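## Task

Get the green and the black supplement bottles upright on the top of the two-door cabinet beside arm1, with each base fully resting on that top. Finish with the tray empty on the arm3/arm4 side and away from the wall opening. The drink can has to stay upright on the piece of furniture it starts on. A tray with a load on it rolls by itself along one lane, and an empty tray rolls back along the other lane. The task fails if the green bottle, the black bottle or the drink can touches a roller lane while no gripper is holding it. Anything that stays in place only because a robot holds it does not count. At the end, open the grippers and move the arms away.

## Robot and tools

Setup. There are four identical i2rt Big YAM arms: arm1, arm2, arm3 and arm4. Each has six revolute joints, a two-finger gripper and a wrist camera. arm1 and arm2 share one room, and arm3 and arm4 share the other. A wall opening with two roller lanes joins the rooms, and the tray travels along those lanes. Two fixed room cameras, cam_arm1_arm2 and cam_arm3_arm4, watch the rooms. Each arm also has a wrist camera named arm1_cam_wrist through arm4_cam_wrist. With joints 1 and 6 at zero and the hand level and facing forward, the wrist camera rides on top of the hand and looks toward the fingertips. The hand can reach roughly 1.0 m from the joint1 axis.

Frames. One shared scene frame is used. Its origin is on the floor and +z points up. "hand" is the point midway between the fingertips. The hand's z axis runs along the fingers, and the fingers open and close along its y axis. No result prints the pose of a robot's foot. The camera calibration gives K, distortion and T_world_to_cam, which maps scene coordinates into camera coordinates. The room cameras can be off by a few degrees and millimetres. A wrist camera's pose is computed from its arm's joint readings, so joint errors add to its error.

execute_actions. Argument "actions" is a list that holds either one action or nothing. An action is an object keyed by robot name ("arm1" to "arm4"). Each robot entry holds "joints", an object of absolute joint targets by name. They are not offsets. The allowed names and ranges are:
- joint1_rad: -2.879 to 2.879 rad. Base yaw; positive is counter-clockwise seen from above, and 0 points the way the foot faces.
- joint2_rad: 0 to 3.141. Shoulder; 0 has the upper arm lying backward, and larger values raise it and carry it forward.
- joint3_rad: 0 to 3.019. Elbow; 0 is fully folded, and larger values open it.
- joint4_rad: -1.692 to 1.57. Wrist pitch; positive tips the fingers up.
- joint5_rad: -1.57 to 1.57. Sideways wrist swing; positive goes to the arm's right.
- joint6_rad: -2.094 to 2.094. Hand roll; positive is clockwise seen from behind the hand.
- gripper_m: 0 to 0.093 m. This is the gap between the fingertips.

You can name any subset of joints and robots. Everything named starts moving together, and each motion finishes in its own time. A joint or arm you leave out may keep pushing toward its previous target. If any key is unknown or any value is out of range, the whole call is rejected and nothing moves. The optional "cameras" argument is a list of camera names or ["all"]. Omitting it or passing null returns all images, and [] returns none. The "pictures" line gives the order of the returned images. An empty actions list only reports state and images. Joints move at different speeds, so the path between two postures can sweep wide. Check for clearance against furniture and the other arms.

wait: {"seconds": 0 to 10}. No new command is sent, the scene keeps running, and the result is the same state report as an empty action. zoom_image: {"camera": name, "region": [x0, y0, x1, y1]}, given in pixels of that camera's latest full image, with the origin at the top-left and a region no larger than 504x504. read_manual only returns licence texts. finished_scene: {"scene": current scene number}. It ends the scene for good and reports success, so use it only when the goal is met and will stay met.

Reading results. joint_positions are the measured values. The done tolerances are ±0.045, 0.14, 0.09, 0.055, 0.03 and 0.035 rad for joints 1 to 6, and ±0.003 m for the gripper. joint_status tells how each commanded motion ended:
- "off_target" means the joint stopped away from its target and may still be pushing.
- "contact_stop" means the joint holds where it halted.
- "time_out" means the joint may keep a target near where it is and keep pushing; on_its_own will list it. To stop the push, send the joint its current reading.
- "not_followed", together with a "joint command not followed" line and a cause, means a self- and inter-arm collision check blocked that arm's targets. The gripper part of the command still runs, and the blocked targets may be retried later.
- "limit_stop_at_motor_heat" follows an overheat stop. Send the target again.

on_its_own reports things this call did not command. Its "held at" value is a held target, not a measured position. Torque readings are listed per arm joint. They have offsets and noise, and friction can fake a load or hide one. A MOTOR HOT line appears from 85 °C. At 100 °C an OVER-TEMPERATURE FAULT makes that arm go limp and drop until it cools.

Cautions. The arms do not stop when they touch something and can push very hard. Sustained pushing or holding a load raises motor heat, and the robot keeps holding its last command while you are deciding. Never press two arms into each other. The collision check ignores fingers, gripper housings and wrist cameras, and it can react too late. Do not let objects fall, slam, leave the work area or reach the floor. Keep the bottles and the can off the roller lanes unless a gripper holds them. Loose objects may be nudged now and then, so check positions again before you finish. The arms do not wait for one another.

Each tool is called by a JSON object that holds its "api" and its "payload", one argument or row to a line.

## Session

{"api": "execute_actions", "payload": {
  "actions": []
}}

Scene clock: 0.00 s.
Joint torques (N m, as the arm reports them, + toward a larger angle): no reading
Motor temperatures (°C, as the motors report them): arm1=[21 35 29 20 22 22] | arm2=[21 31 29 22 20 21] | arm3=[20 19 31 21 21 21] | arm4=[22 22 31 21 22 22]
arm1.joint_positions: joint1_rad=+0.363 joint2_rad=+0.644 joint3_rad=+1.459 joint4_rad=-1.150 joint5_rad=+0.247 joint6_rad=-0.339 gripper_m=+0.094
arm1.joint_status: not commanded
arm1.hand: x=-1.1940 y=-0.3466 z=+1.5591 quat_wxyz=(-0.468, +0.707, -0.405, -0.343) (m; scene frame)
arm2.joint_positions: joint1_rad=-0.017 joint2_rad=+0.346 joint3_rad=+1.367 joint4_rad=-1.361 joint5_rad=-0.050 joint6_rad=+0.089 gripper_m=+0.094
arm2.joint_status: not commanded
arm2.hand: x=-1.6762 y=+0.1361 z=+1.4961 quat_wxyz=(-0.579, -0.045, -0.814, -0.023) (m; scene frame)
arm3.joint_positions: joint1_rad=-0.566 joint2_rad=+0.440 joint3_rad=+1.394 joint4_rad=-1.381 joint5_rad=-0.271 joint6_rad=-0.491 gripper_m=+0.094
arm3.joint_status: not commanded
arm3.hand: x=+1.2086 y=-0.4607 z=+1.4260 quat_wxyz=(-0.496, +0.617, -0.557, -0.250) (m; scene frame)
arm4.joint_positions: joint1_rad=-0.597 joint2_rad=+0.332 joint3_rad=+1.469 joint4_rad=-1.174 joint5_rad=-0.222 joint6_rad=-0.475 gripper_m=+0.094
arm4.joint_status: not commanded
arm4.hand: x=+1.6621 y=+0.1509 z=+1.5856 quat_wxyz=(-0.292, +0.719, +0.024, -0.630) (m; scene frame)
pictures: arm1_cam_wrist, arm2_cam_wrist, arm3_cam_wrist, arm4_cam_wrist, cam_arm1_arm2, cam_arm3_arm4
camera_calibration (this result's frames):
arm1_cam_wrist: T_world_to_cam=[[0.890268, 0.222632, 0.397314, 0.519193], [0.417296, -0.748217, -0.515786, 1.05241], [0.182446, 0.624985, -0.759017, 1.74211], [0, 0, 0, 1]] pos_world=[-1.21923, -0.416951, 1.65883]
arm2_cam_wrist: T_world_to_cam=[[-0.04555, -0.994675, -0.0924459, 0.195254], [-0.820373, 0.0900511, -0.564694, -0.538321], [0.570012, 0.0501183, -0.820107, 2.29959], [0, 0, 0, 1]] pos_world=[-1.74352, 0.127439, 1.59997]
arm3_cam_wrist: T_world_to_cam=[[0.939246, -0.108671, 0.325587, -1.65133], [0.0599762, -0.882006, -0.467406, 0.189216], [0.337963, 0.458537, -0.821903, 1.09963], [0, 0, 0, 1]] pos_world=[1.16803, -0.516781, 1.52988]
arm4_cam_wrist: T_world_to_cam=[[0.343544, 0.821973, 0.454244, -1.41677], [0.698774, 0.0994269, -0.708399, -0.0503062], [-0.627449, 0.560781, -0.540216, 1.94108], [0, 0, 0, 1]] pos_world=[1.73981, 0.0810287, 1.65653]
Images, in order (width x height): arm1_cam_wrist 504x504, arm2_cam_wrist 504x504, arm3_cam_wrist 504x504, arm4_cam_wrist 504x504, cam_arm1_arm2 896x504, cam_arm3_arm4 896x504.

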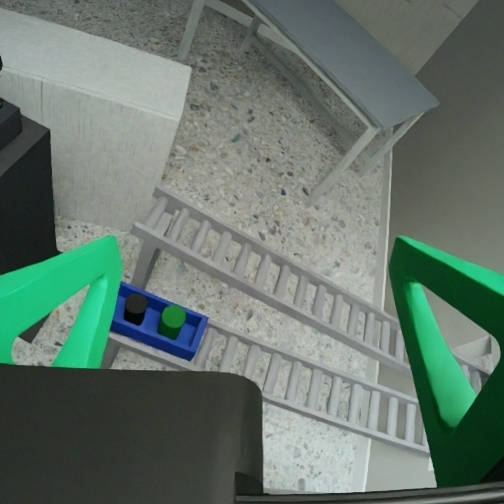

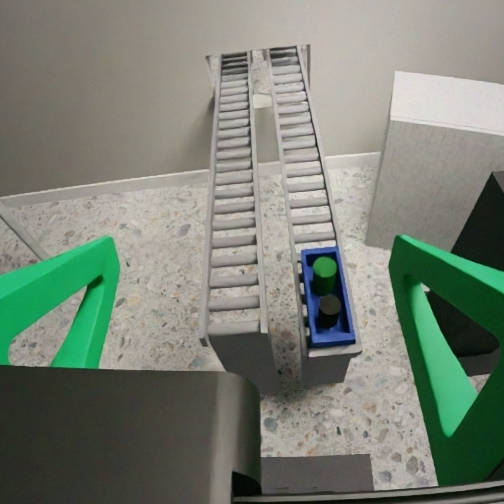

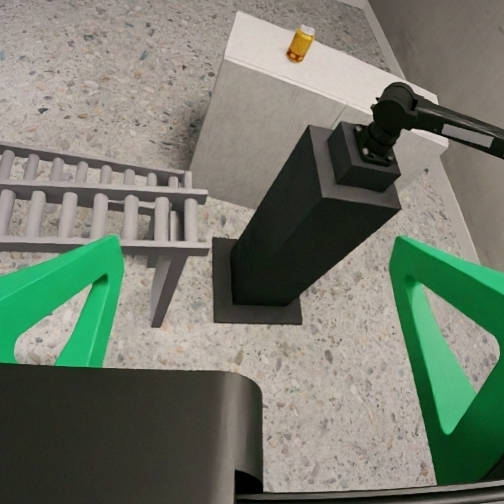

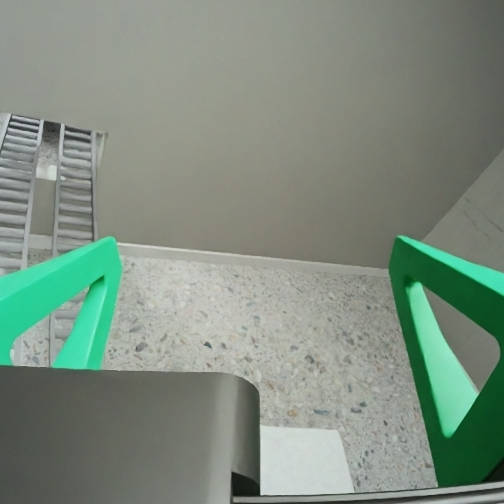

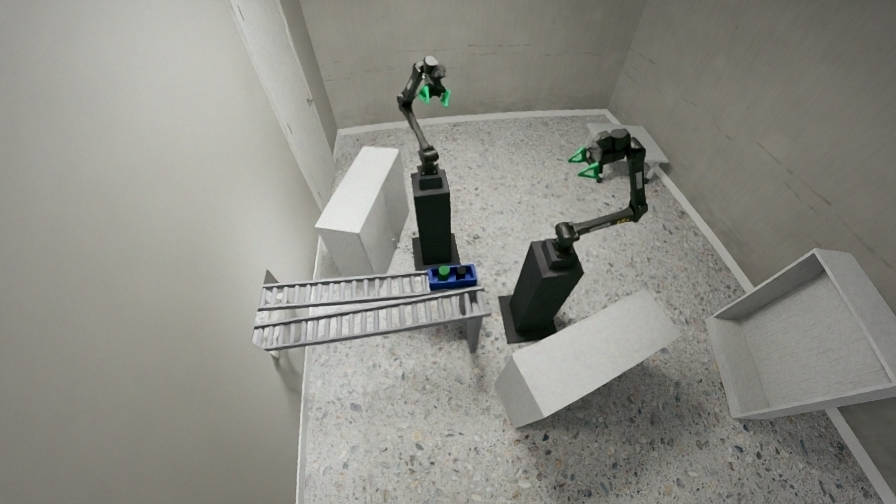

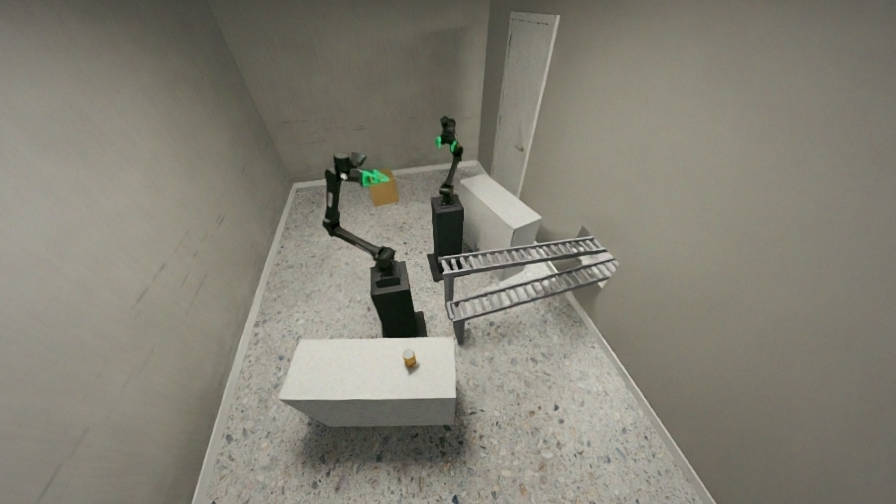

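{"api": "zoom_image", "payload": {
  "camera": "arm2_cam_wrist",
  "region": [270, 230, 390, 370]
}}

{"api": "zoom_image", "payload": {
  "camera": "arm1_cam_wrist",
  "region": [90, 270, 230, 370]
}}

{"api": "zoom_image", "payload": {
  "camera": "cam_arm1_arm2",
  "region": [300, 130, 500, 310]
}}

Region (270, 230, 390, 370) of arm2_cam_wrist's 504x504 image, scaled by 3.600, with more detail than that image has; it fills the left 432 columns of this view, and the rest is white.

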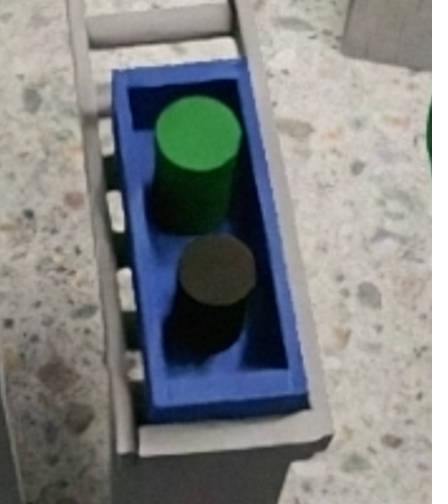

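Region (90, 270, 230, 370) of arm1_cam_wrist's 504x504 image, scaled by 3.600, with more detail than that image has; it fills the top 360 rows of this view, and the rest is white.

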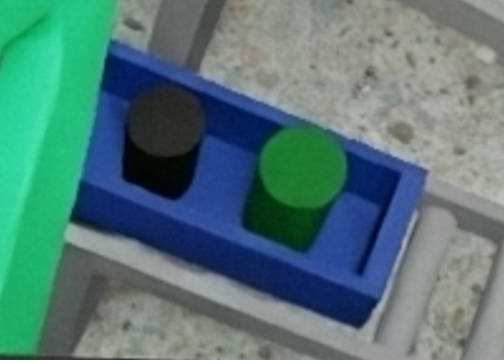

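Region (300, 130, 500, 310) of cam_arm1_arm2's 896x504 image, scaled by 2.520, with more detail than that image has; it fills the top 454 rows of this view, and the rest is white.

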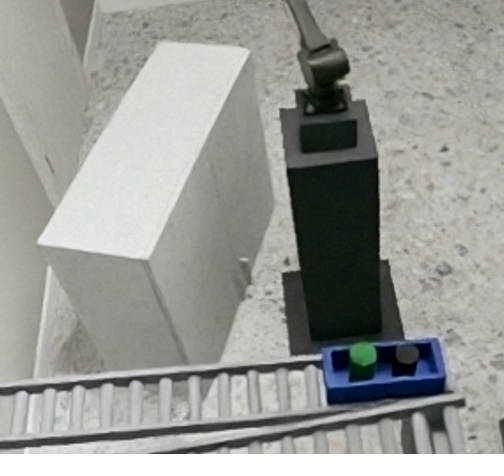

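{"api": "execute_actions", "payload": {
  "actions": [
    {"arm1": {"joints": {"joint1_rad": -0.006, "joint2_rad": 2.355, "joint3_rad": 1.678, "joint4_rad": -0.868, "joint5_rad": 0.0, "joint6_rad": 0.0}}}
  ],
  "cameras": ["arm1_cam_wrist", "arm2_cam_wrist", "cam_arm1_arm2"]
}}

Scene clock: 29.67 s.
Joint torques (N m, as the arm reports them, + toward a larger angle): arm1=[  0.84 -19.75   9.37   0.26   0.03  -0.08] | arm2=[-0.89  7.78  6.5   2.62 -0.03  0.07] | arm3=[-1.12  5.1   8.33  2.27 -0.15  0.14] | arm4=[-0.08  7.77  6.94  2.22  0.07  0.12]
Motor temperatures (°C, as the motors report them): arm1=[21 35 34 20 22 22] | arm2=[21 30 31 22 20 21] | arm3=[20 20 37 21 21 21] | arm4=[22 23 33 22 22 22]
arm1.joint_positions: joint1_rad=+0.000 joint2_rad=+2.350 joint3_rad=+1.658 joint4_rad=-0.864 joint5_rad=+0.002 joint6_rad=-0.015 gripper_m=+0.094
arm1.joint_status: all done
arm1.hand: x=-1.1508 y=+0.0326 z=+0.8066 quat_wxyz=(-0.001, +0.715, -0.699, -0.003) (m; scene frame)
arm2.joint_positions: joint1_rad=-0.017 joint2_rad=+0.346 joint3_rad=+1.367 joint4_rad=-1.361 joint5_rad=-0.050 joint6_rad=+0.089 gripper_m=+0.094
arm2.joint_status: not commanded
arm2.hand: x=-1.6762 y=+0.1361 z=+1.4961 quat_wxyz=(-0.579, -0.045, -0.814, -0.023) (m; scene frame)
arm3.joint_positions: joint1_rad=-0.566 joint2_rad=+0.440 joint3_rad=+1.394 joint4_rad=-1.381 joint5_rad=-0.271 joint6_rad=-0.491 gripper_m=+0.094
arm3.joint_status: not commanded
arm3.hand: x=+1.2086 y=-0.4607 z=+1.4260 quat_wxyz=(-0.496, +0.617, -0.557, -0.250) (m; scene frame)
arm4.joint_positions: joint1_rad=-0.597 joint2_rad=+0.332 joint3_rad=+1.469 joint4_rad=-1.174 joint5_rad=-0.222 joint6_rad=-0.475 gripper_m=+0.094
arm4.joint_status: not commanded
arm4.hand: x=+1.6621 y=+0.1509 z=+1.5856 quat_wxyz=(-0.292, +0.719, +0.024, -0.630) (m; scene frame)
pictures: arm1_cam_wrist, arm2_cam_wrist, cam_arm1_arm2
camera_calibration (this result's frames):
arm1_cam_wrist: T_world_to_cam=[[0.999388, 0.0324263, 0.0131094, 1.13699], [0.0190605, -0.819189, 0.573207, -0.404319], [0.029326, -0.572607, -0.819305, 0.837603], [0, 0, 0, 1]] pos_world=[-1.15315, 0.111536, 0.903106]
arm2_cam_wrist: T_world_to_cam=[[-0.04555, -0.994675, -0.0924459, 0.195254], [-0.820373, 0.0900511, -0.564694, -0.538321], [0.570012, 0.0501183, -0.820107, 2.29959], [0, 0, 0, 1]] pos_world=[-1.74352, 0.127439, 1.59997]
Images, in order (width x height): arm1_cam_wrist 504x504, arm2_cam_wrist 504x504, cam_arm1_arm2 896x504.

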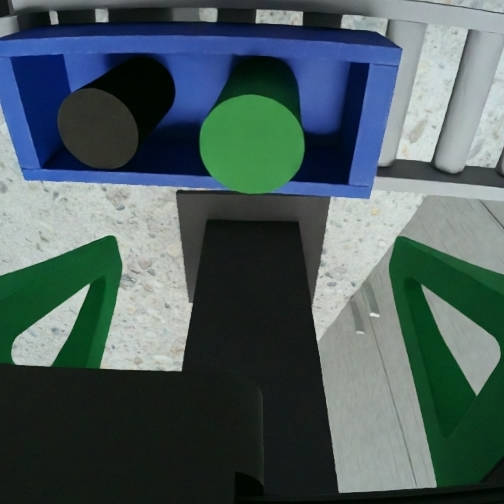

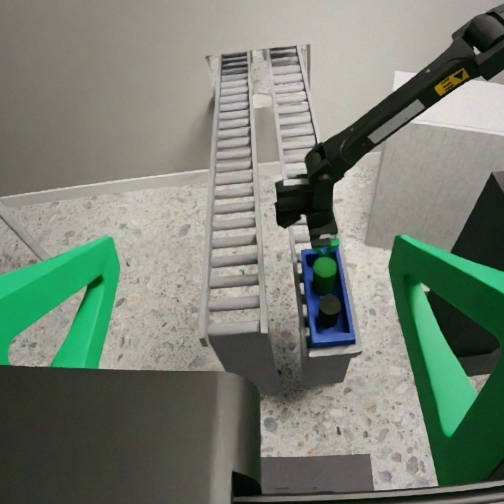

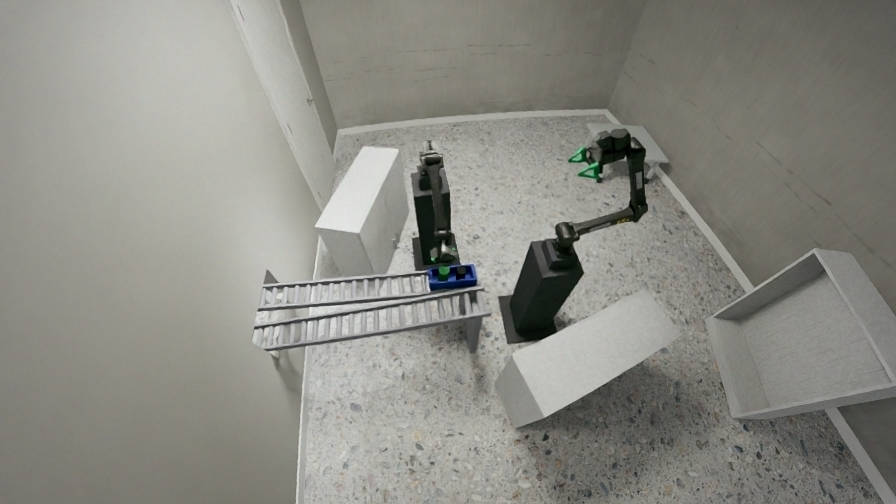

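{"api": "zoom_image", "payload": {
  "camera": "arm1_cam_wrist",
  "region": [0, 0, 420, 220]
}}

Region (0, 0, 420, 220) of arm1_cam_wrist's 504x504 image, scaled by 1.200, with more detail than that image has; it fills the top 264 rows of this view, and the rest is white.

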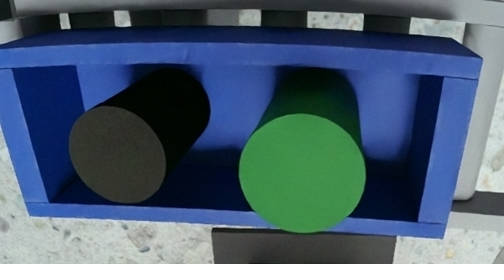

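{"api": "execute_actions", "payload": {
  "actions": [
    {"arm1": {"joints": {"joint1_rad": -0.012, "joint2_rad": 2.55, "joint3_rad": 1.735, "joint4_rad": -0.738, "joint6_rad": 0.015, "gripper_m": 0.09}}}
  ],
  "cameras": ["arm1_cam_wrist", "arm2_cam_wrist"]
}}

Scene clock: 56.53 s.
Joint torques (N m, as the arm reports them, + toward a larger angle): arm1=[  0.61 -21.38   7.72   0.73   0.03  -0.05] | arm2=[-0.91  7.76  6.5   2.62 -0.03  0.07] | arm3=[-1.32  4.52  8.46  2.12 -0.21  0.16] | arm4=[0.21 6.84 6.75 1.94 0.1  0.2 ]
Motor temperatures (°C, as the motors report them): arm1=[21 41 34 20 22 22] | arm2=[21 30 32 22 20 21] | arm3=[20 20 38 21 21 21] | arm4=[22 23 34 22 22 22]
arm1.joint_positions: joint1_rad=+0.000 joint2_rad=+2.559 joint3_rad=+1.723 joint4_rad=-0.745 joint5_rad=+0.002 joint6_rad=+0.000 gripper_m=+0.090
arm1.joint_status: all done
arm1.hand: x=-1.1512 y=+0.0263 z=+0.6966 quat_wxyz=(+0.008, +0.710, -0.704, +0.006) (m; scene frame)
arm2.joint_positions: joint1_rad=-0.017 joint2_rad=+0.346 joint3_rad=+1.367 joint4_rad=-1.361 joint5_rad=-0.050 joint6_rad=+0.089 gripper_m=+0.094
arm2.joint_status: not commanded
arm2.hand: x=-1.6762 y=+0.1361 z=+1.4961 quat_wxyz=(-0.579, -0.045, -0.814, -0.023) (m; scene frame)
arm3.joint_positions: joint1_rad=-0.566 joint2_rad=+0.440 joint3_rad=+1.394 joint4_rad=-1.381 joint5_rad=-0.271 joint6_rad=-0.491 gripper_m=+0.094
arm3.joint_status: not commanded
arm3.hand: x=+1.2086 y=-0.4607 z=+1.4260 quat_wxyz=(-0.496, +0.617, -0.557, -0.250) (m; scene frame)
arm4.joint_positions: joint1_rad=-0.597 joint2_rad=+0.332 joint3_rad=+1.469 joint4_rad=-1.174 joint5_rad=-0.222 joint6_rad=-0.475 gripper_m=+0.094
arm4.joint_status: not commanded
arm4.hand: x=+1.6621 y=+0.1509 z=+1.5856 quat_wxyz=(-0.292, +0.719, +0.024, -0.630) (m; scene frame)
pictures: arm1_cam_wrist, arm2_cam_wrist
camera_calibration (this result's frames):
arm1_cam_wrist: T_world_to_cam=[[0.999763, 0.0176163, 0.0127879, 1.14011], [0.00657716, -0.804449, 0.593985, -0.375691], [0.020751, -0.59376, -0.804374, 0.724129], [0, 0, 0, 1]] pos_world=[-1.1524, 0.10765, 0.791046]
arm2_cam_wrist: T_world_to_cam=[[-0.04555, -0.994675, -0.0924459, 0.195254], [-0.820373, 0.0900511, -0.564694, -0.538321], [0.570012, 0.0501183, -0.820107, 2.29959], [0, 0, 0, 1]] pos_world=[-1.74352, 0.127439, 1.59997]
Images, in order (width x height): arm1_cam_wrist 504x504, arm2_cam_wrist 504x504.

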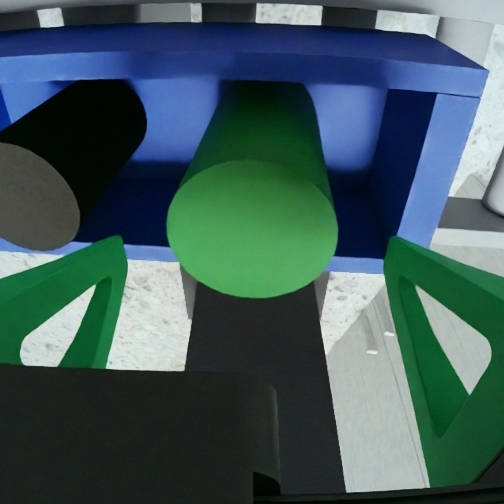

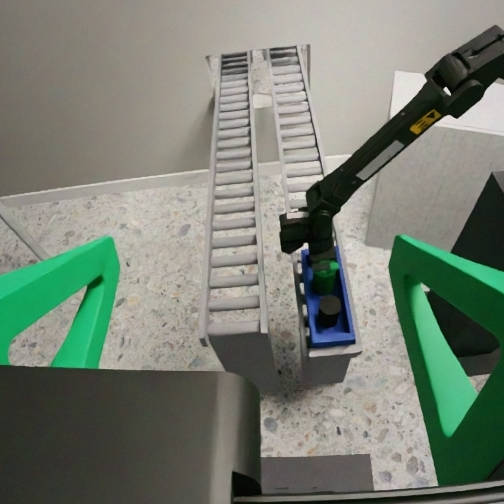

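{"api": "execute_actions", "payload": {
  "actions": [
    {"arm1": {"joints": {"joint2_rad": 2.695, "joint3_rad": 1.801, "joint4_rad": -0.654}}}
  ],
  "cameras": ["arm1_cam_wrist", "arm2_cam_wrist"]
}}

Scene clock: 74.40 s.
Joint torques (N m, as the arm reports them, + toward a larger angle): arm1=[  0.3  -20.49   7.06   0.69   0.04  -0.06] | arm2=[-0.9   7.79  6.5   2.62 -0.03  0.07] | arm3=[-0.66  4.16  8.36  2.09 -0.24  0.16] | arm4=[0.39 7.56 6.84 2.11 0.08 0.18]
Motor temperatures (°C, as the motors report them): arm1=[21 43 33 20 22 22] | arm2=[21 29 32 22 20 21] | arm3=[20 20 38 21 21 21] | arm4=[22 23 34 22 22 22]
arm1.joint_positions: joint1_rad=+0.000 joint2_rad=+2.691 joint3_rad=+1.790 joint4_rad=-0.658 joint5_rad=+0.002 joint6_rad=+0.000 gripper_m=+0.090
arm1.joint_status: all done
arm1.hand: x=-1.1515 y=+0.0292 z=+0.6332 quat_wxyz=(+0.000, +0.710, -0.704, -0.001) (m; scene frame)
arm2.joint_positions: joint1_rad=-0.017 joint2_rad=+0.346 joint3_rad=+1.367 joint4_rad=-1.361 joint5_rad=-0.050 joint6_rad=+0.089 gripper_m=+0.094
arm2.joint_status: not commanded
arm2.hand: x=-1.6762 y=+0.1361 z=+1.4961 quat_wxyz=(-0.579, -0.045, -0.814, -0.023) (m; scene frame)
arm3.joint_positions: joint1_rad=-0.566 joint2_rad=+0.440 joint3_rad=+1.394 joint4_rad=-1.381 joint5_rad=-0.271 joint6_rad=-0.491 gripper_m=+0.094
arm3.joint_status: not commanded
arm3.hand: x=+1.2086 y=-0.4607 z=+1.4260 quat_wxyz=(-0.496, +0.617, -0.557, -0.250) (m; scene frame)
arm4.joint_positions: joint1_rad=-0.597 joint2_rad=+0.332 joint3_rad=+1.469 joint4_rad=-1.174 joint5_rad=-0.222 joint6_rad=-0.475 gripper_m=+0.094
arm4.joint_status: not commanded
arm4.hand: x=+1.6621 y=+0.1509 z=+1.5856 quat_wxyz=(-0.292, +0.719, +0.024, -0.630) (m; scene frame)
pictures: arm1_cam_wrist, arm2_cam_wrist
camera_calibration (this result's frames):
arm1_cam_wrist: T_world_to_cam=[[0.999767, 0.0172338, 0.0129967, 1.14106], [0.00660167, -0.817393, 0.576042, -0.323919], [0.0205509, -0.575822, -0.817317, 0.682278], [0, 0, 0, 1]] pos_world=[-1.15268, 0.108437, 0.729399]
arm2_cam_wrist: T_world_to_cam=[[-0.04555, -0.994675, -0.0924459, 0.195254], [-0.820373, 0.0900511, -0.564694, -0.538321], [0.570012, 0.0501183, -0.820107, 2.29959], [0, 0, 0, 1]] pos_world=[-1.74352, 0.127439, 1.59997]
Images, in order (width x height): arm1_cam_wrist 504x504, arm2_cam_wrist 504x504.

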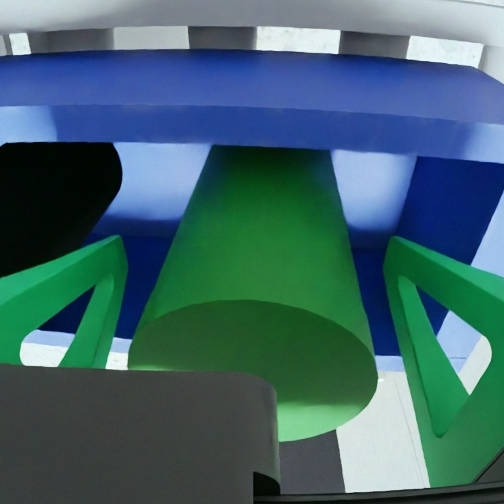

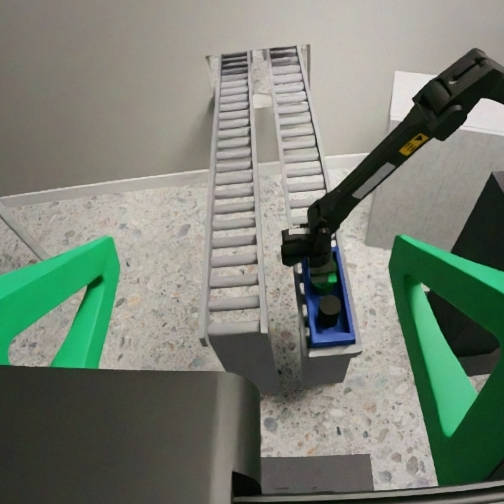

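{"api": "execute_actions", "payload": {
  "actions": [
    {"arm1": {"joints": {"joint2_rad": 2.72, "joint4_rad": -0.675}}}
  ],
  "cameras": ["arm1_cam_wrist"]
}}

Scene clock: 90.53 s.
Joint torques (N m, as the arm reports them, + toward a larger angle): arm1=[  0.91 -18.15   6.99   0.2    0.06  -0.08] | arm2=[-0.9   7.79  6.5   2.63 -0.03  0.07] | arm3=[-1.11  4.56  8.2   2.15 -0.2   0.14] | arm4=[-0.55  7.83  6.94  2.3   0.12  0.17]
Motor temperatures (°C, as the motors report them): arm1=[21 44 32 20 22 22] | arm2=[21 29 32 22 20 21] | arm3=[20 20 38 21 21 21] | arm4=[22 23 34 22 22 22]
arm1.joint_positions: joint1_rad=+0.000 joint2_rad=+2.691 joint3_rad=+1.790 joint4_rad=-0.666 joint5_rad=+0.002 joint6_rad=+0.000 gripper_m=+0.090
arm1.joint_status: all done
arm1.hand: x=-1.1515 y=+0.0273 z=+0.6332 quat_wxyz=(+0.003, +0.710, -0.704, +0.001) (m; scene frame)
arm2.joint_positions: joint1_rad=-0.017 joint2_rad=+0.346 joint3_rad=+1.367 joint4_rad=-1.361 joint5_rad=-0.050 joint6_rad=+0.089 gripper_m=+0.094
arm2.joint_status: not commanded
arm2.hand: x=-1.6762 y=+0.1361 z=+1.4961 quat_wxyz=(-0.579, -0.045, -0.814, -0.023) (m; scene frame)
arm3.joint_positions: joint1_rad=-0.566 joint2_rad=+0.440 joint3_rad=+1.394 joint4_rad=-1.381 joint5_rad=-0.271 joint6_rad=-0.491 gripper_m=+0.094
arm3.joint_status: not commanded
arm3.hand: x=+1.2086 y=-0.4607 z=+1.4260 quat_wxyz=(-0.496, +0.617, -0.557, -0.250) (m; scene frame)
arm4.joint_positions: joint1_rad=-0.597 joint2_rad=+0.332 joint3_rad=+1.469 joint4_rad=-1.174 joint5_rad=-0.222 joint6_rad=-0.475 gripper_m=+0.094
arm4.joint_status: not commanded
arm4.hand: x=+1.6621 y=+0.1509 z=+1.5856 quat_wxyz=(-0.292, +0.719, +0.024, -0.630) (m; scene frame)
pictures: arm1_cam_wrist
camera_calibration (this result's frames):
arm1_cam_wrist: T_world_to_cam=[[0.999766, 0.0173662, 0.0129257, 1.14112], [0.00659372, -0.812975, 0.582262, -0.329524], [0.0206199, -0.58204, -0.812899, 0.678654], [0, 0, 0, 1]] pos_world=[-1.15267, 0.107293, 0.728796]
Images, in order (width x height): arm1_cam_wrist 504x504.

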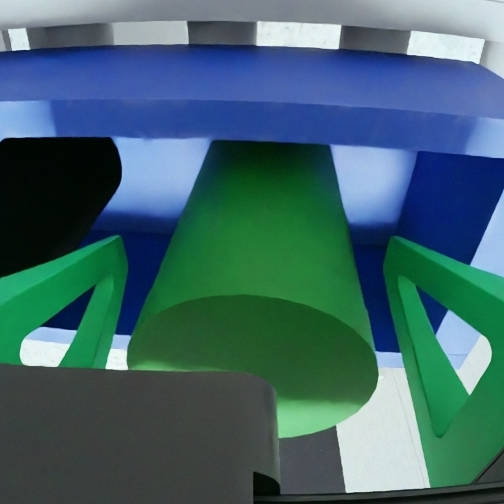

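{"api": "execute_actions", "payload": {
  "actions": [
    {"arm1": {"joints": {"joint2_rad": 2.70, "joint3_rad": 1.765, "joint4_rad": -0.635}}}
  ],
  "cameras": ["arm1_cam_wrist"]
}}

Scene clock: 96.07 s.
Joint torques (N m, as the arm reports them, + toward a larger angle): arm1=[  0.7  -20.02   5.89   0.74   0.02  -0.07] | arm2=[-0.91  7.76  6.5   2.62 -0.03  0.07] | arm3=[-1.48  4.73  8.47  2.13 -0.2   0.17] | arm4=[-0.08  7.65  6.96  2.24  0.09  0.17]
Motor temperatures (°C, as the motors report them): arm1=[21 44 32 20 22 22] | arm2=[21 29 32 22 20 21] | arm3=[20 20 38 21 21 21] | arm4=[22 23 34 22 22 22]
arm1.joint_positions: joint1_rad=+0.000 joint2_rad=+2.691 joint3_rad=+1.766 joint4_rad=-0.645 joint5_rad=+0.002 joint6_rad=+0.000 gripper_m=+0.090
arm1.joint_status: all done
arm1.hand: x=-1.1515 y=+0.0191 z=+0.6276 quat_wxyz=(+0.004, +0.710, -0.704, +0.002) (m; scene frame)
arm2.joint_positions: joint1_rad=-0.017 joint2_rad=+0.346 joint3_rad=+1.367 joint4_rad=-1.361 joint5_rad=-0.050 joint6_rad=+0.089 gripper_m=+0.094
arm2.joint_status: not commanded
arm2.hand: x=-1.6762 y=+0.1361 z=+1.4961 quat_wxyz=(-0.579, -0.045, -0.814, -0.023) (m; scene frame)
arm3.joint_positions: joint1_rad=-0.566 joint2_rad=+0.440 joint3_rad=+1.394 joint4_rad=-1.381 joint5_rad=-0.271 joint6_rad=-0.491 gripper_m=+0.094
arm3.joint_status: not commanded
arm3.hand: x=+1.2086 y=-0.4607 z=+1.4260 quat_wxyz=(-0.496, +0.617, -0.557, -0.250) (m; scene frame)
arm4.joint_positions: joint1_rad=-0.597 joint2_rad=+0.332 joint3_rad=+1.469 joint4_rad=-1.174 joint5_rad=-0.222 joint6_rad=-0.475 gripper_m=+0.094
arm4.joint_status: not commanded
arm4.hand: x=+1.6621 y=+0.1509 z=+1.5856 quat_wxyz=(-0.292, +0.719, +0.024, -0.630) (m; scene frame)
pictures: arm1_cam_wrist
camera_calibration (this result's frames):
arm1_cam_wrist: T_world_to_cam=[[0.999765, 0.017419, 0.012897, 1.14131], [0.00659039, -0.811194, 0.58474, -0.334498], [0.0206476, -0.584518, -0.811118, 0.66828], [0, 0, 0, 1]] pos_world=[-1.15263, 0.0993983, 0.722929]
Images, in order (width x height): arm1_cam_wrist 504x504.

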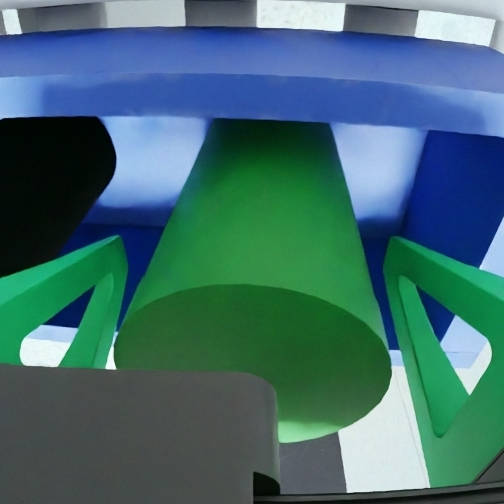

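{"api": "execute_actions", "payload": {
  "actions": [
    {"arm1": {"joints": {"gripper_m": 0.0}}}
  ],
  "cameras": ["arm1_cam_wrist"]
}}

Scene clock: 99.67 s.
Joint torques (N m, as the arm reports them, + toward a larger angle): arm1=[  0.85 -20.65   5.93   0.72   0.12  -0.09] | arm2=[-0.91  7.76  6.5   2.63 -0.03  0.07] | arm3=[-1.66  4.31  8.28  2.05 -0.2   0.11] | arm4=[-0.11  7.66  6.77  2.12  0.08  0.15]
Motor temperatures (°C, as the motors report them): arm1=[21 44 32 20 22 22] | arm2=[21 29 32 22 20 21] | arm3=[20 20 38 21 21 21] | arm4=[22 23 34 22 22 22]
arm1.joint_positions: joint1_rad=+0.000 joint2_rad=+2.691 joint3_rad=+1.766 joint4_rad=-0.644 joint5_rad=+0.000 joint6_rad=+0.001 gripper_m=+0.065
arm1.joint_status: gripper_m off_target (ended at +0.065, target +0.000)
arm1.hand: x=-1.1518 y=+0.0193 z=+0.6276 quat_wxyz=(+0.004, +0.710, -0.705, +0.001) (m; scene frame)
arm2.joint_positions: joint1_rad=-0.017 joint2_rad=+0.346 joint3_rad=+1.367 joint4_rad=-1.361 joint5_rad=-0.050 joint6_rad=+0.089 gripper_m=+0.094
arm2.joint_status: not commanded
arm2.hand: x=-1.6762 y=+0.1361 z=+1.4961 quat_wxyz=(-0.579, -0.045, -0.814, -0.023) (m; scene frame)
arm3.joint_positions: joint1_rad=-0.566 joint2_rad=+0.440 joint3_rad=+1.394 joint4_rad=-1.381 joint5_rad=-0.271 joint6_rad=-0.491 gripper_m=+0.094
arm3.joint_status: not commanded
arm3.hand: x=+1.2086 y=-0.4607 z=+1.4260 quat_wxyz=(-0.496, +0.617, -0.557, -0.250) (m; scene frame)
arm4.joint_positions: joint1_rad=-0.597 joint2_rad=+0.332 joint3_rad=+1.469 joint4_rad=-1.174 joint5_rad=-0.222 joint6_rad=-0.475 gripper_m=+0.094
arm4.joint_status: not commanded
arm4.hand: x=+1.6621 y=+0.1509 z=+1.5856 quat_wxyz=(-0.292, +0.719, +0.024, -0.630) (m; scene frame)
pictures: arm1_cam_wrist
camera_calibration (this result's frames):
arm1_cam_wrist: T_world_to_cam=[[0.999801, 0.0166279, 0.0110032, 1.14288], [0.00706997, -0.811635, 0.584122, -0.333397], [0.0186433, -0.583928, -0.811591, 0.666371], [0, 0, 0, 1]] pos_world=[-1.15272, 0.099513, 0.72299]
Images, in order (width x height): arm1_cam_wrist 504x504.

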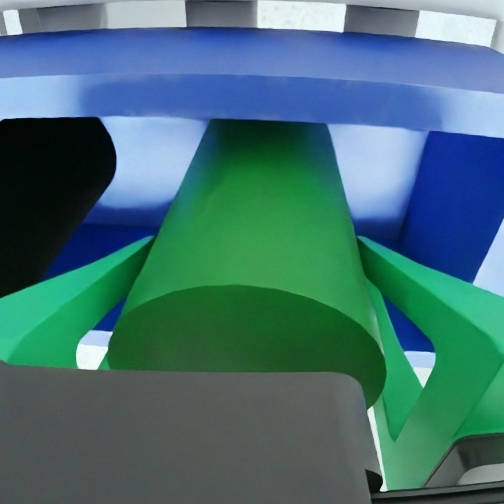

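{"api": "execute_actions", "payload": {
  "actions": [
    {"arm1": {"joints": {"joint2_rad": 2.51, "joint3_rad": 1.69, "joint4_rad": -0.76}}}
  ],
  "cameras": ["arm1_cam_wrist", "cam_arm1_arm2"]
}}

Scene clock: 116.53 s.
Joint torques (N m, as the arm reports them, + toward a larger angle): arm1=[  0.94 -19.63   7.3    0.21   0.08  -0.06] | arm2=[-0.87  7.77  6.51  2.63 -0.03  0.07] | arm3=[-0.76  3.94  8.26  2.07 -0.19  0.13] | arm4=[-0.09  7.4   6.82  2.16  0.12  0.17]
Motor temperatures (°C, as the motors report them): arm1=[21 44 31 20 22 22] | arm2=[21 29 32 22 20 21] | arm3=[20 20 38 21 21 21] | arm4=[22 23 34 22 22 22]
arm1.joint_positions: joint1_rad=+0.000 joint2_rad=+2.504 joint3_rad=+1.683 joint4_rad=-0.752 joint5_rad=+0.001 joint6_rad=+0.002 gripper_m=+0.065
arm1.joint_status: all done
arm1.hand: x=-1.1511 y=+0.0242 z=+0.7202 quat_wxyz=(+0.005, +0.709, -0.705, +0.003) (m; scene frame)
arm2.joint_positions: joint1_rad=-0.017 joint2_rad=+0.346 joint3_rad=+1.367 joint4_rad=-1.361 joint5_rad=-0.050 joint6_rad=+0.089 gripper_m=+0.094
arm2.joint_status: not commanded
arm2.hand: x=-1.6762 y=+0.1361 z=+1.4961 quat_wxyz=(-0.579, -0.045, -0.814, -0.023) (m; scene frame)
arm3.joint_positions: joint1_rad=-0.566 joint2_rad=+0.440 joint3_rad=+1.394 joint4_rad=-1.381 joint5_rad=-0.271 joint6_rad=-0.491 gripper_m=+0.094
arm3.joint_status: not commanded
arm3.hand: x=+1.2086 y=-0.4607 z=+1.4260 quat_wxyz=(-0.496, +0.617, -0.557, -0.250) (m; scene frame)
arm4.joint_positions: joint1_rad=-0.597 joint2_rad=+0.332 joint3_rad=+1.469 joint4_rad=-1.174 joint5_rad=-0.222 joint6_rad=-0.475 gripper_m=+0.094
arm4.joint_status: not commanded
arm4.hand: x=+1.6621 y=+0.1509 z=+1.5856 quat_wxyz=(-0.292, +0.719, +0.024, -0.630) (m; scene frame)
pictures: arm1_cam_wrist, cam_arm1_arm2
camera_calibration (this result's frames):
arm1_cam_wrist: T_world_to_cam=[[0.999804, 0.0159267, 0.0117444, 1.14053], [0.00600305, -0.809631, 0.586908, -0.386816], [0.0188561, -0.586723, -0.809568, 0.743264], [0, 0, 0, 1]] pos_world=[-1.152, 0.104746, 0.815354]
Images, in order (width x height): arm1_cam_wrist 504x504, cam_arm1_arm2 896x504.

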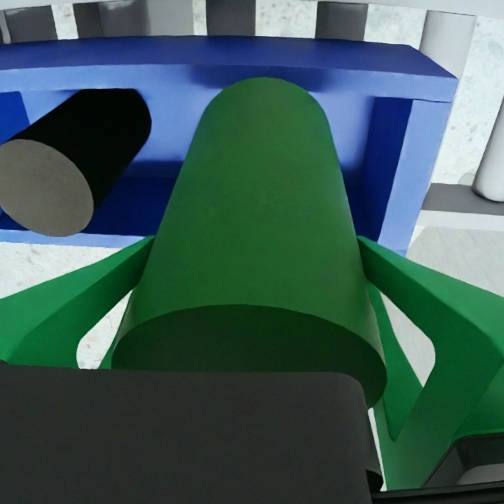

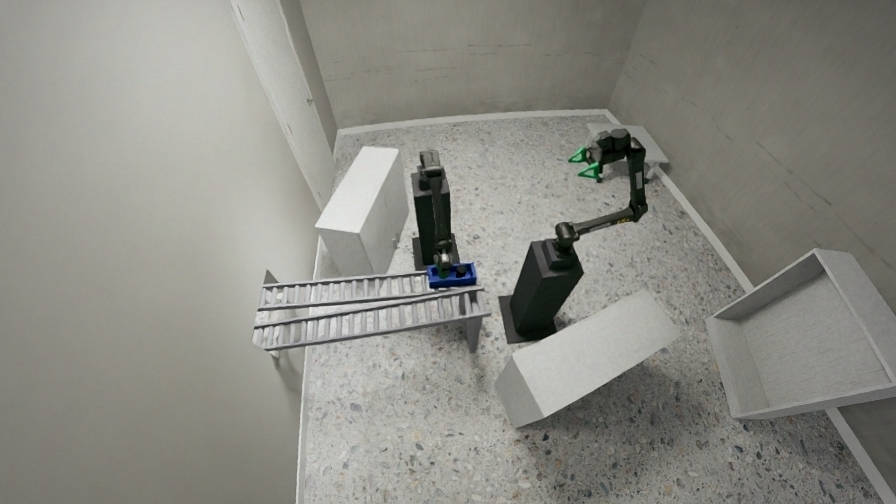

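{"api": "zoom_image", "payload": {
  "camera": "arm1_cam_wrist",
  "region": [90, 60, 420, 390]
}}

Region (90, 60, 420, 390) of arm1_cam_wrist's 504x504 image, scaled by 1.527, with more detail than that image has.

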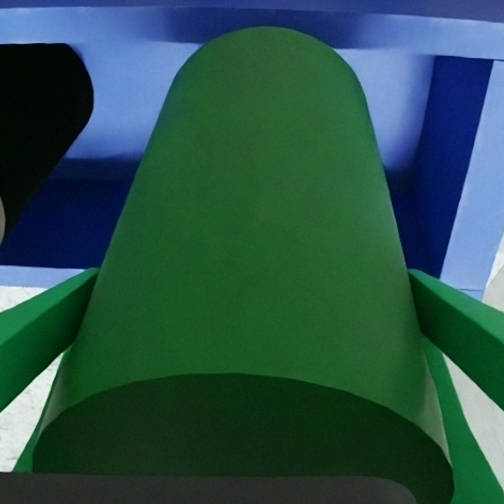

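{"api": "execute_actions", "payload": {
  "actions": [
    {"arm1": {"joints": {"joint1_rad": -1.638, "joint2_rad": 2.09, "joint3_rad": 1.51, "joint4_rad": -1.07}}}
  ],
  "cameras": ["arm1_cam_wrist", "cam_arm1_arm2"]
}}

Scene clock: 152.43 s.
Joint torques (N m, as the arm reports them, + toward a larger angle): arm1=[  2.15 -17.64   8.56   0.01   0.08  -0.1 ] | arm2=[-0.86  7.75  6.5   2.62 -0.03  0.07] | arm3=[-1.34  5.12  8.22  1.98 -0.17  0.14] | arm4=[0.53 7.88 6.8  2.13 0.11 0.17]
Motor temperatures (°C, as the motors report them): arm1=[21 45 32 20 22 22] | arm2=[21 28 32 22 20 21] | arm3=[20 20 39 21 21 21] | arm4=[22 23 34 22 22 22]
arm1.joint_positions: joint1_rad=-1.648 joint2_rad=+2.091 joint3_rad=+1.503 joint4_rad=-1.060 joint5_rad=+0.002 joint6_rad=+0.003 gripper_m=+0.065
arm1.joint_status: all done
arm1.hand: x=-0.5794 y=-0.6401 z=+0.9169 quat_wxyz=(+0.040, -0.036, -0.999, +0.005) (m; scene frame)
arm2.joint_positions: joint1_rad=-0.017 joint2_rad=+0.346 joint3_rad=+1.367 joint4_rad=-1.361 joint5_rad=-0.050 joint6_rad=+0.089 gripper_m=+0.094
arm2.joint_status: not commanded
arm2.hand: x=-1.6762 y=+0.1361 z=+1.4961 quat_wxyz=(-0.579, -0.045, -0.814, -0.023) (m; scene frame)
arm3.joint_positions: joint1_rad=-0.566 joint2_rad=+0.440 joint3_rad=+1.394 joint4_rad=-1.381 joint5_rad=-0.271 joint6_rad=-0.491 gripper_m=+0.094
arm3.joint_status: not commanded
arm3.hand: x=+1.2086 y=-0.4607 z=+1.4260 quat_wxyz=(-0.496, +0.617, -0.557, -0.250) (m; scene frame)
arm4.joint_positions: joint1_rad=-0.597 joint2_rad=+0.332 joint3_rad=+1.469 joint4_rad=-1.174 joint5_rad=-0.222 joint6_rad=-0.475 gripper_m=+0.094
arm4.joint_status: not commanded
arm4.hand: x=+1.6621 y=+0.1509 z=+1.5856 quat_wxyz=(-0.292, +0.719, +0.024, -0.630) (m; scene frame)
pictures: arm1_cam_wrist, cam_arm1_arm2
camera_calibration (this result's frames):
arm1_cam_wrist: T_world_to_cam=[[-0.0607908, -0.997807, 0.0261999, -0.699418], [-0.765009, 0.0634359, 0.640887, -0.980934], [-0.641144, 0.0189169, -0.767188, 0.468357], [0, 0, 0, 1]] pos_world=[-0.492658, -0.644517, 1.00631]
Images, in order (width x height): arm1_cam_wrist 504x504, cam_arm1_arm2 896x504.

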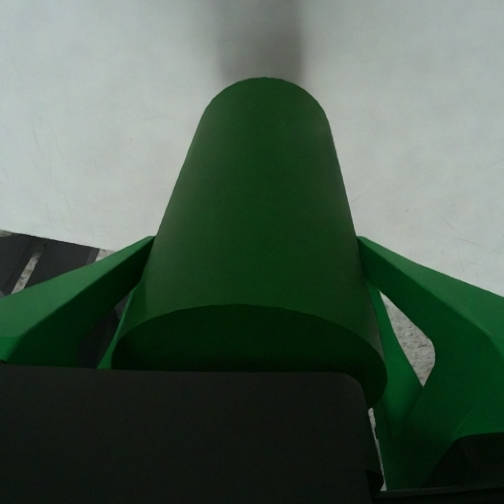

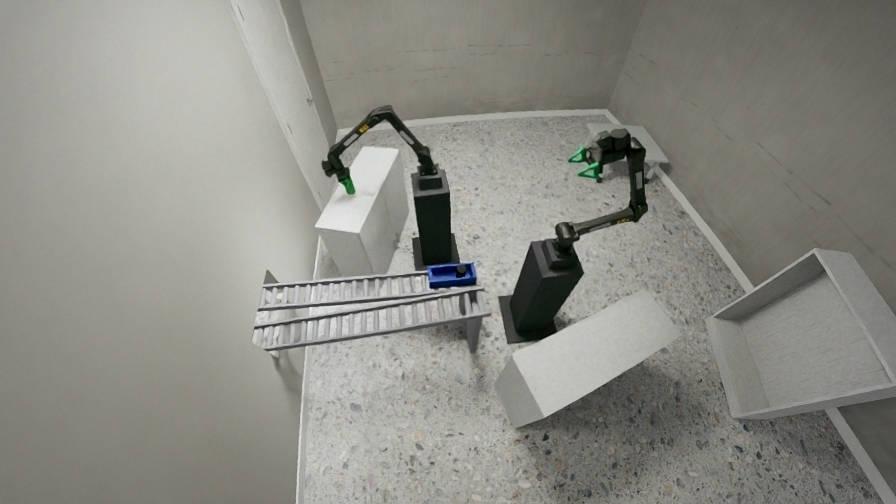

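{"api": "execute_actions", "payload": {
  "actions": [
    {"arm1": {"joints": {"joint2_rad": 2.18, "joint4_rad": -0.963}}}
  ],
  "cameras": ["arm1_cam_wrist", "cam_arm1_arm2"]
}}

Scene clock: 160.10 s.
Joint torques (N m, as the arm reports them, + toward a larger angle): arm1=[  2.26 -19.36   8.53   0.45   0.07  -0.08] | arm2=[-0.91  7.8   6.5   2.62 -0.03  0.07] | arm3=[-0.88  4.29  8.36  2.07 -0.23  0.16] | arm4=[0.02 7.28 6.8  2.1  0.1  0.18]
Motor temperatures (°C, as the motors report them): arm1=[21 45 33 20 22 22] | arm2=[21 28 32 22 20 21] | arm3=[20 20 39 21 21 21] | arm4=[22 23 34 22 22 22]
arm1.joint_positions: joint1_rad=-1.648 joint2_rad=+2.192 joint3_rad=+1.498 joint4_rad=-0.969 joint5_rad=+0.002 joint6_rad=+0.003 gripper_m=+0.065
arm1.joint_status: all done
arm1.hand: x=-0.5790 y=-0.6407 z=+0.8583 quat_wxyz=(+0.048, -0.036, -0.998, +0.004) (m; scene frame)
arm2.joint_positions: joint1_rad=-0.017 joint2_rad=+0.346 joint3_rad=+1.367 joint4_rad=-1.361 joint5_rad=-0.050 joint6_rad=+0.089 gripper_m=+0.094
arm2.joint_status: not commanded
arm2.hand: x=-1.6762 y=+0.1361 z=+1.4961 quat_wxyz=(-0.579, -0.045, -0.814, -0.023) (m; scene frame)
arm3.joint_positions: joint1_rad=-0.566 joint2_rad=+0.440 joint3_rad=+1.394 joint4_rad=-1.381 joint5_rad=-0.271 joint6_rad=-0.491 gripper_m=+0.094
arm3.joint_status: not commanded
arm3.hand: x=+1.2086 y=-0.4607 z=+1.4260 quat_wxyz=(-0.496, +0.617, -0.557, -0.250) (m; scene frame)
arm4.joint_positions: joint1_rad=-0.597 joint2_rad=+0.332 joint3_rad=+1.469 joint4_rad=-1.174 joint5_rad=-0.222 joint6_rad=-0.475 gripper_m=+0.094
arm4.joint_status: not commanded
arm4.hand: x=+1.6621 y=+0.1509 z=+1.5856 quat_wxyz=(-0.292, +0.719, +0.024, -0.630) (m; scene frame)
pictures: arm1_cam_wrist, cam_arm1_arm2
camera_calibration (this result's frames):
arm1_cam_wrist: T_world_to_cam=[[-0.0605539, -0.997824, 0.0260804, -0.698253], [-0.755404, 0.06289, 0.652235, -0.947545], [-0.652456, 0.0197941, -0.757568, 0.409425], [0, 0, 0, 1]] pos_world=[-0.490929, -0.645247, 0.9464]
Images, in order (width x height): arm1_cam_wrist 504x504, cam_arm1_arm2 896x504.

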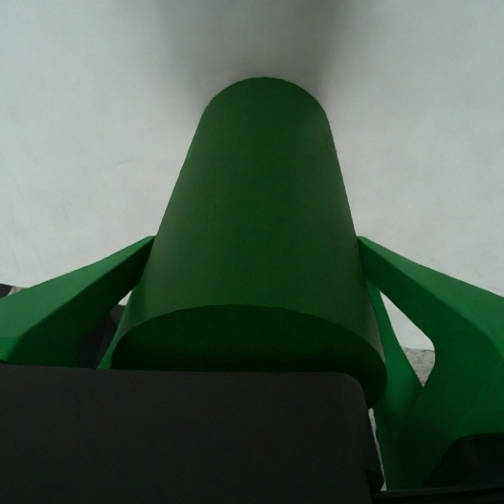

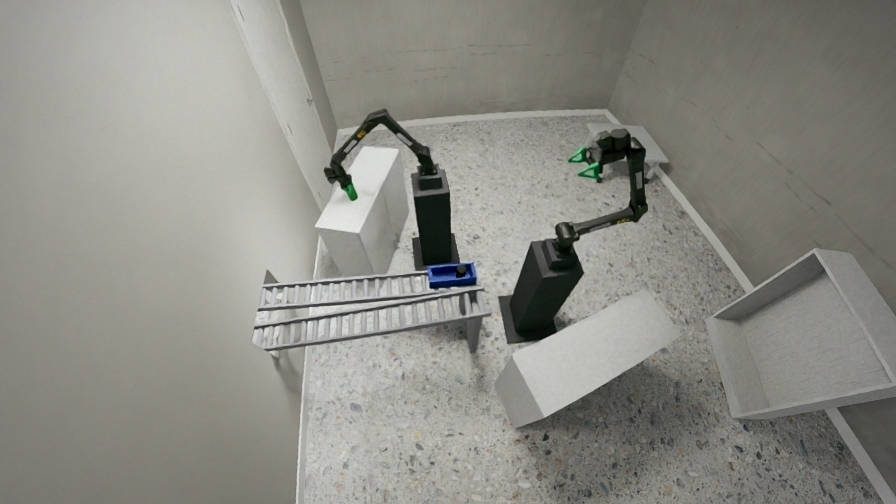

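{"api": "execute_actions", "payload": {
  "actions": [
    {"arm1": {"joints": {"joint3_rad": 1.468, "joint4_rad": -0.917}}}
  ],
  "cameras": ["arm1_cam_wrist"]
}}

Scene clock: 163.07 s.
Joint torques (N m, as the arm reports them, + toward a larger angle): arm1=[  2.29 -18.34   6.75   0.86   0.09  -0.11] | arm2=[-0.88  7.76  6.5   2.63 -0.03  0.07] | arm3=[-1.68  5.03  8.36  2.1  -0.21  0.15] | arm4=[0.23 7.11 6.76 2.2  0.09 0.16]
Motor temperatures (°C, as the motors report them): arm1=[21 45 33 20 22 22] | arm2=[21 28 32 22 20 21] | arm3=[20 20 39 21 21 21] | arm4=[22 23 34 22 22 22]
arm1.joint_positions: joint1_rad=-1.648 joint2_rad=+2.181 joint3_rad=+1.476 joint4_rad=-0.932 joint5_rad=+0.001 joint6_rad=+0.003 gripper_m=+0.065
arm1.joint_status: all done
arm1.hand: x=-0.5788 y=-0.6407 z=+0.8572 quat_wxyz=(+0.035, -0.036, -0.999, +0.005) (m; scene frame)
arm2.joint_positions: joint1_rad=-0.017 joint2_rad=+0.346 joint3_rad=+1.367 joint4_rad=-1.361 joint5_rad=-0.050 joint6_rad=+0.089 gripper_m=+0.094
arm2.joint_status: not commanded
arm2.hand: x=-1.6762 y=+0.1361 z=+1.4961 quat_wxyz=(-0.579, -0.045, -0.814, -0.023) (m; scene frame)
arm3.joint_positions: joint1_rad=-0.566 joint2_rad=+0.440 joint3_rad=+1.394 joint4_rad=-1.381 joint5_rad=-0.271 joint6_rad=-0.491 gripper_m=+0.094
arm3.joint_status: not commanded
arm3.hand: x=+1.2086 y=-0.4607 z=+1.4260 quat_wxyz=(-0.496, +0.617, -0.557, -0.250) (m; scene frame)
arm4.joint_positions: joint1_rad=-0.597 joint2_rad=+0.332 joint3_rad=+1.469 joint4_rad=-1.174 joint5_rad=-0.222 joint6_rad=-0.475 gripper_m=+0.094
arm4.joint_status: not commanded
arm4.hand: x=+1.6621 y=+0.1509 z=+1.5856 quat_wxyz=(-0.292, +0.719, +0.024, -0.630) (m; scene frame)
pictures: arm1_cam_wrist
camera_calibration (this result's frames):
arm1_cam_wrist: T_world_to_cam=[[-0.0609771, -0.997803, 0.0258973, -0.698246], [-0.771334, 0.0635728, 0.633247, -0.939176], [-0.633502, 0.0186381, -0.773516, 0.432597], [0, 0, 0, 1]] pos_world=[-0.492945, -0.645069, 0.947434]
Images, in order (width x height): arm1_cam_wrist 504x504.

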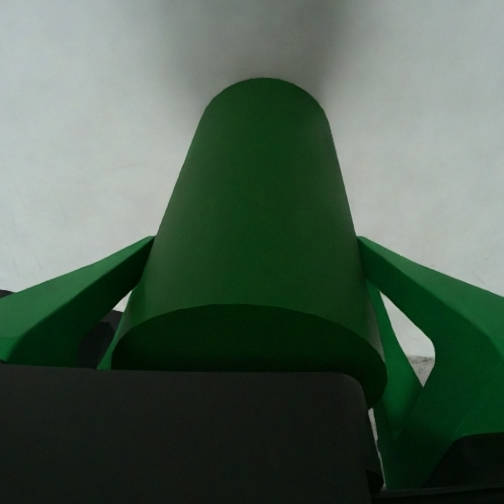

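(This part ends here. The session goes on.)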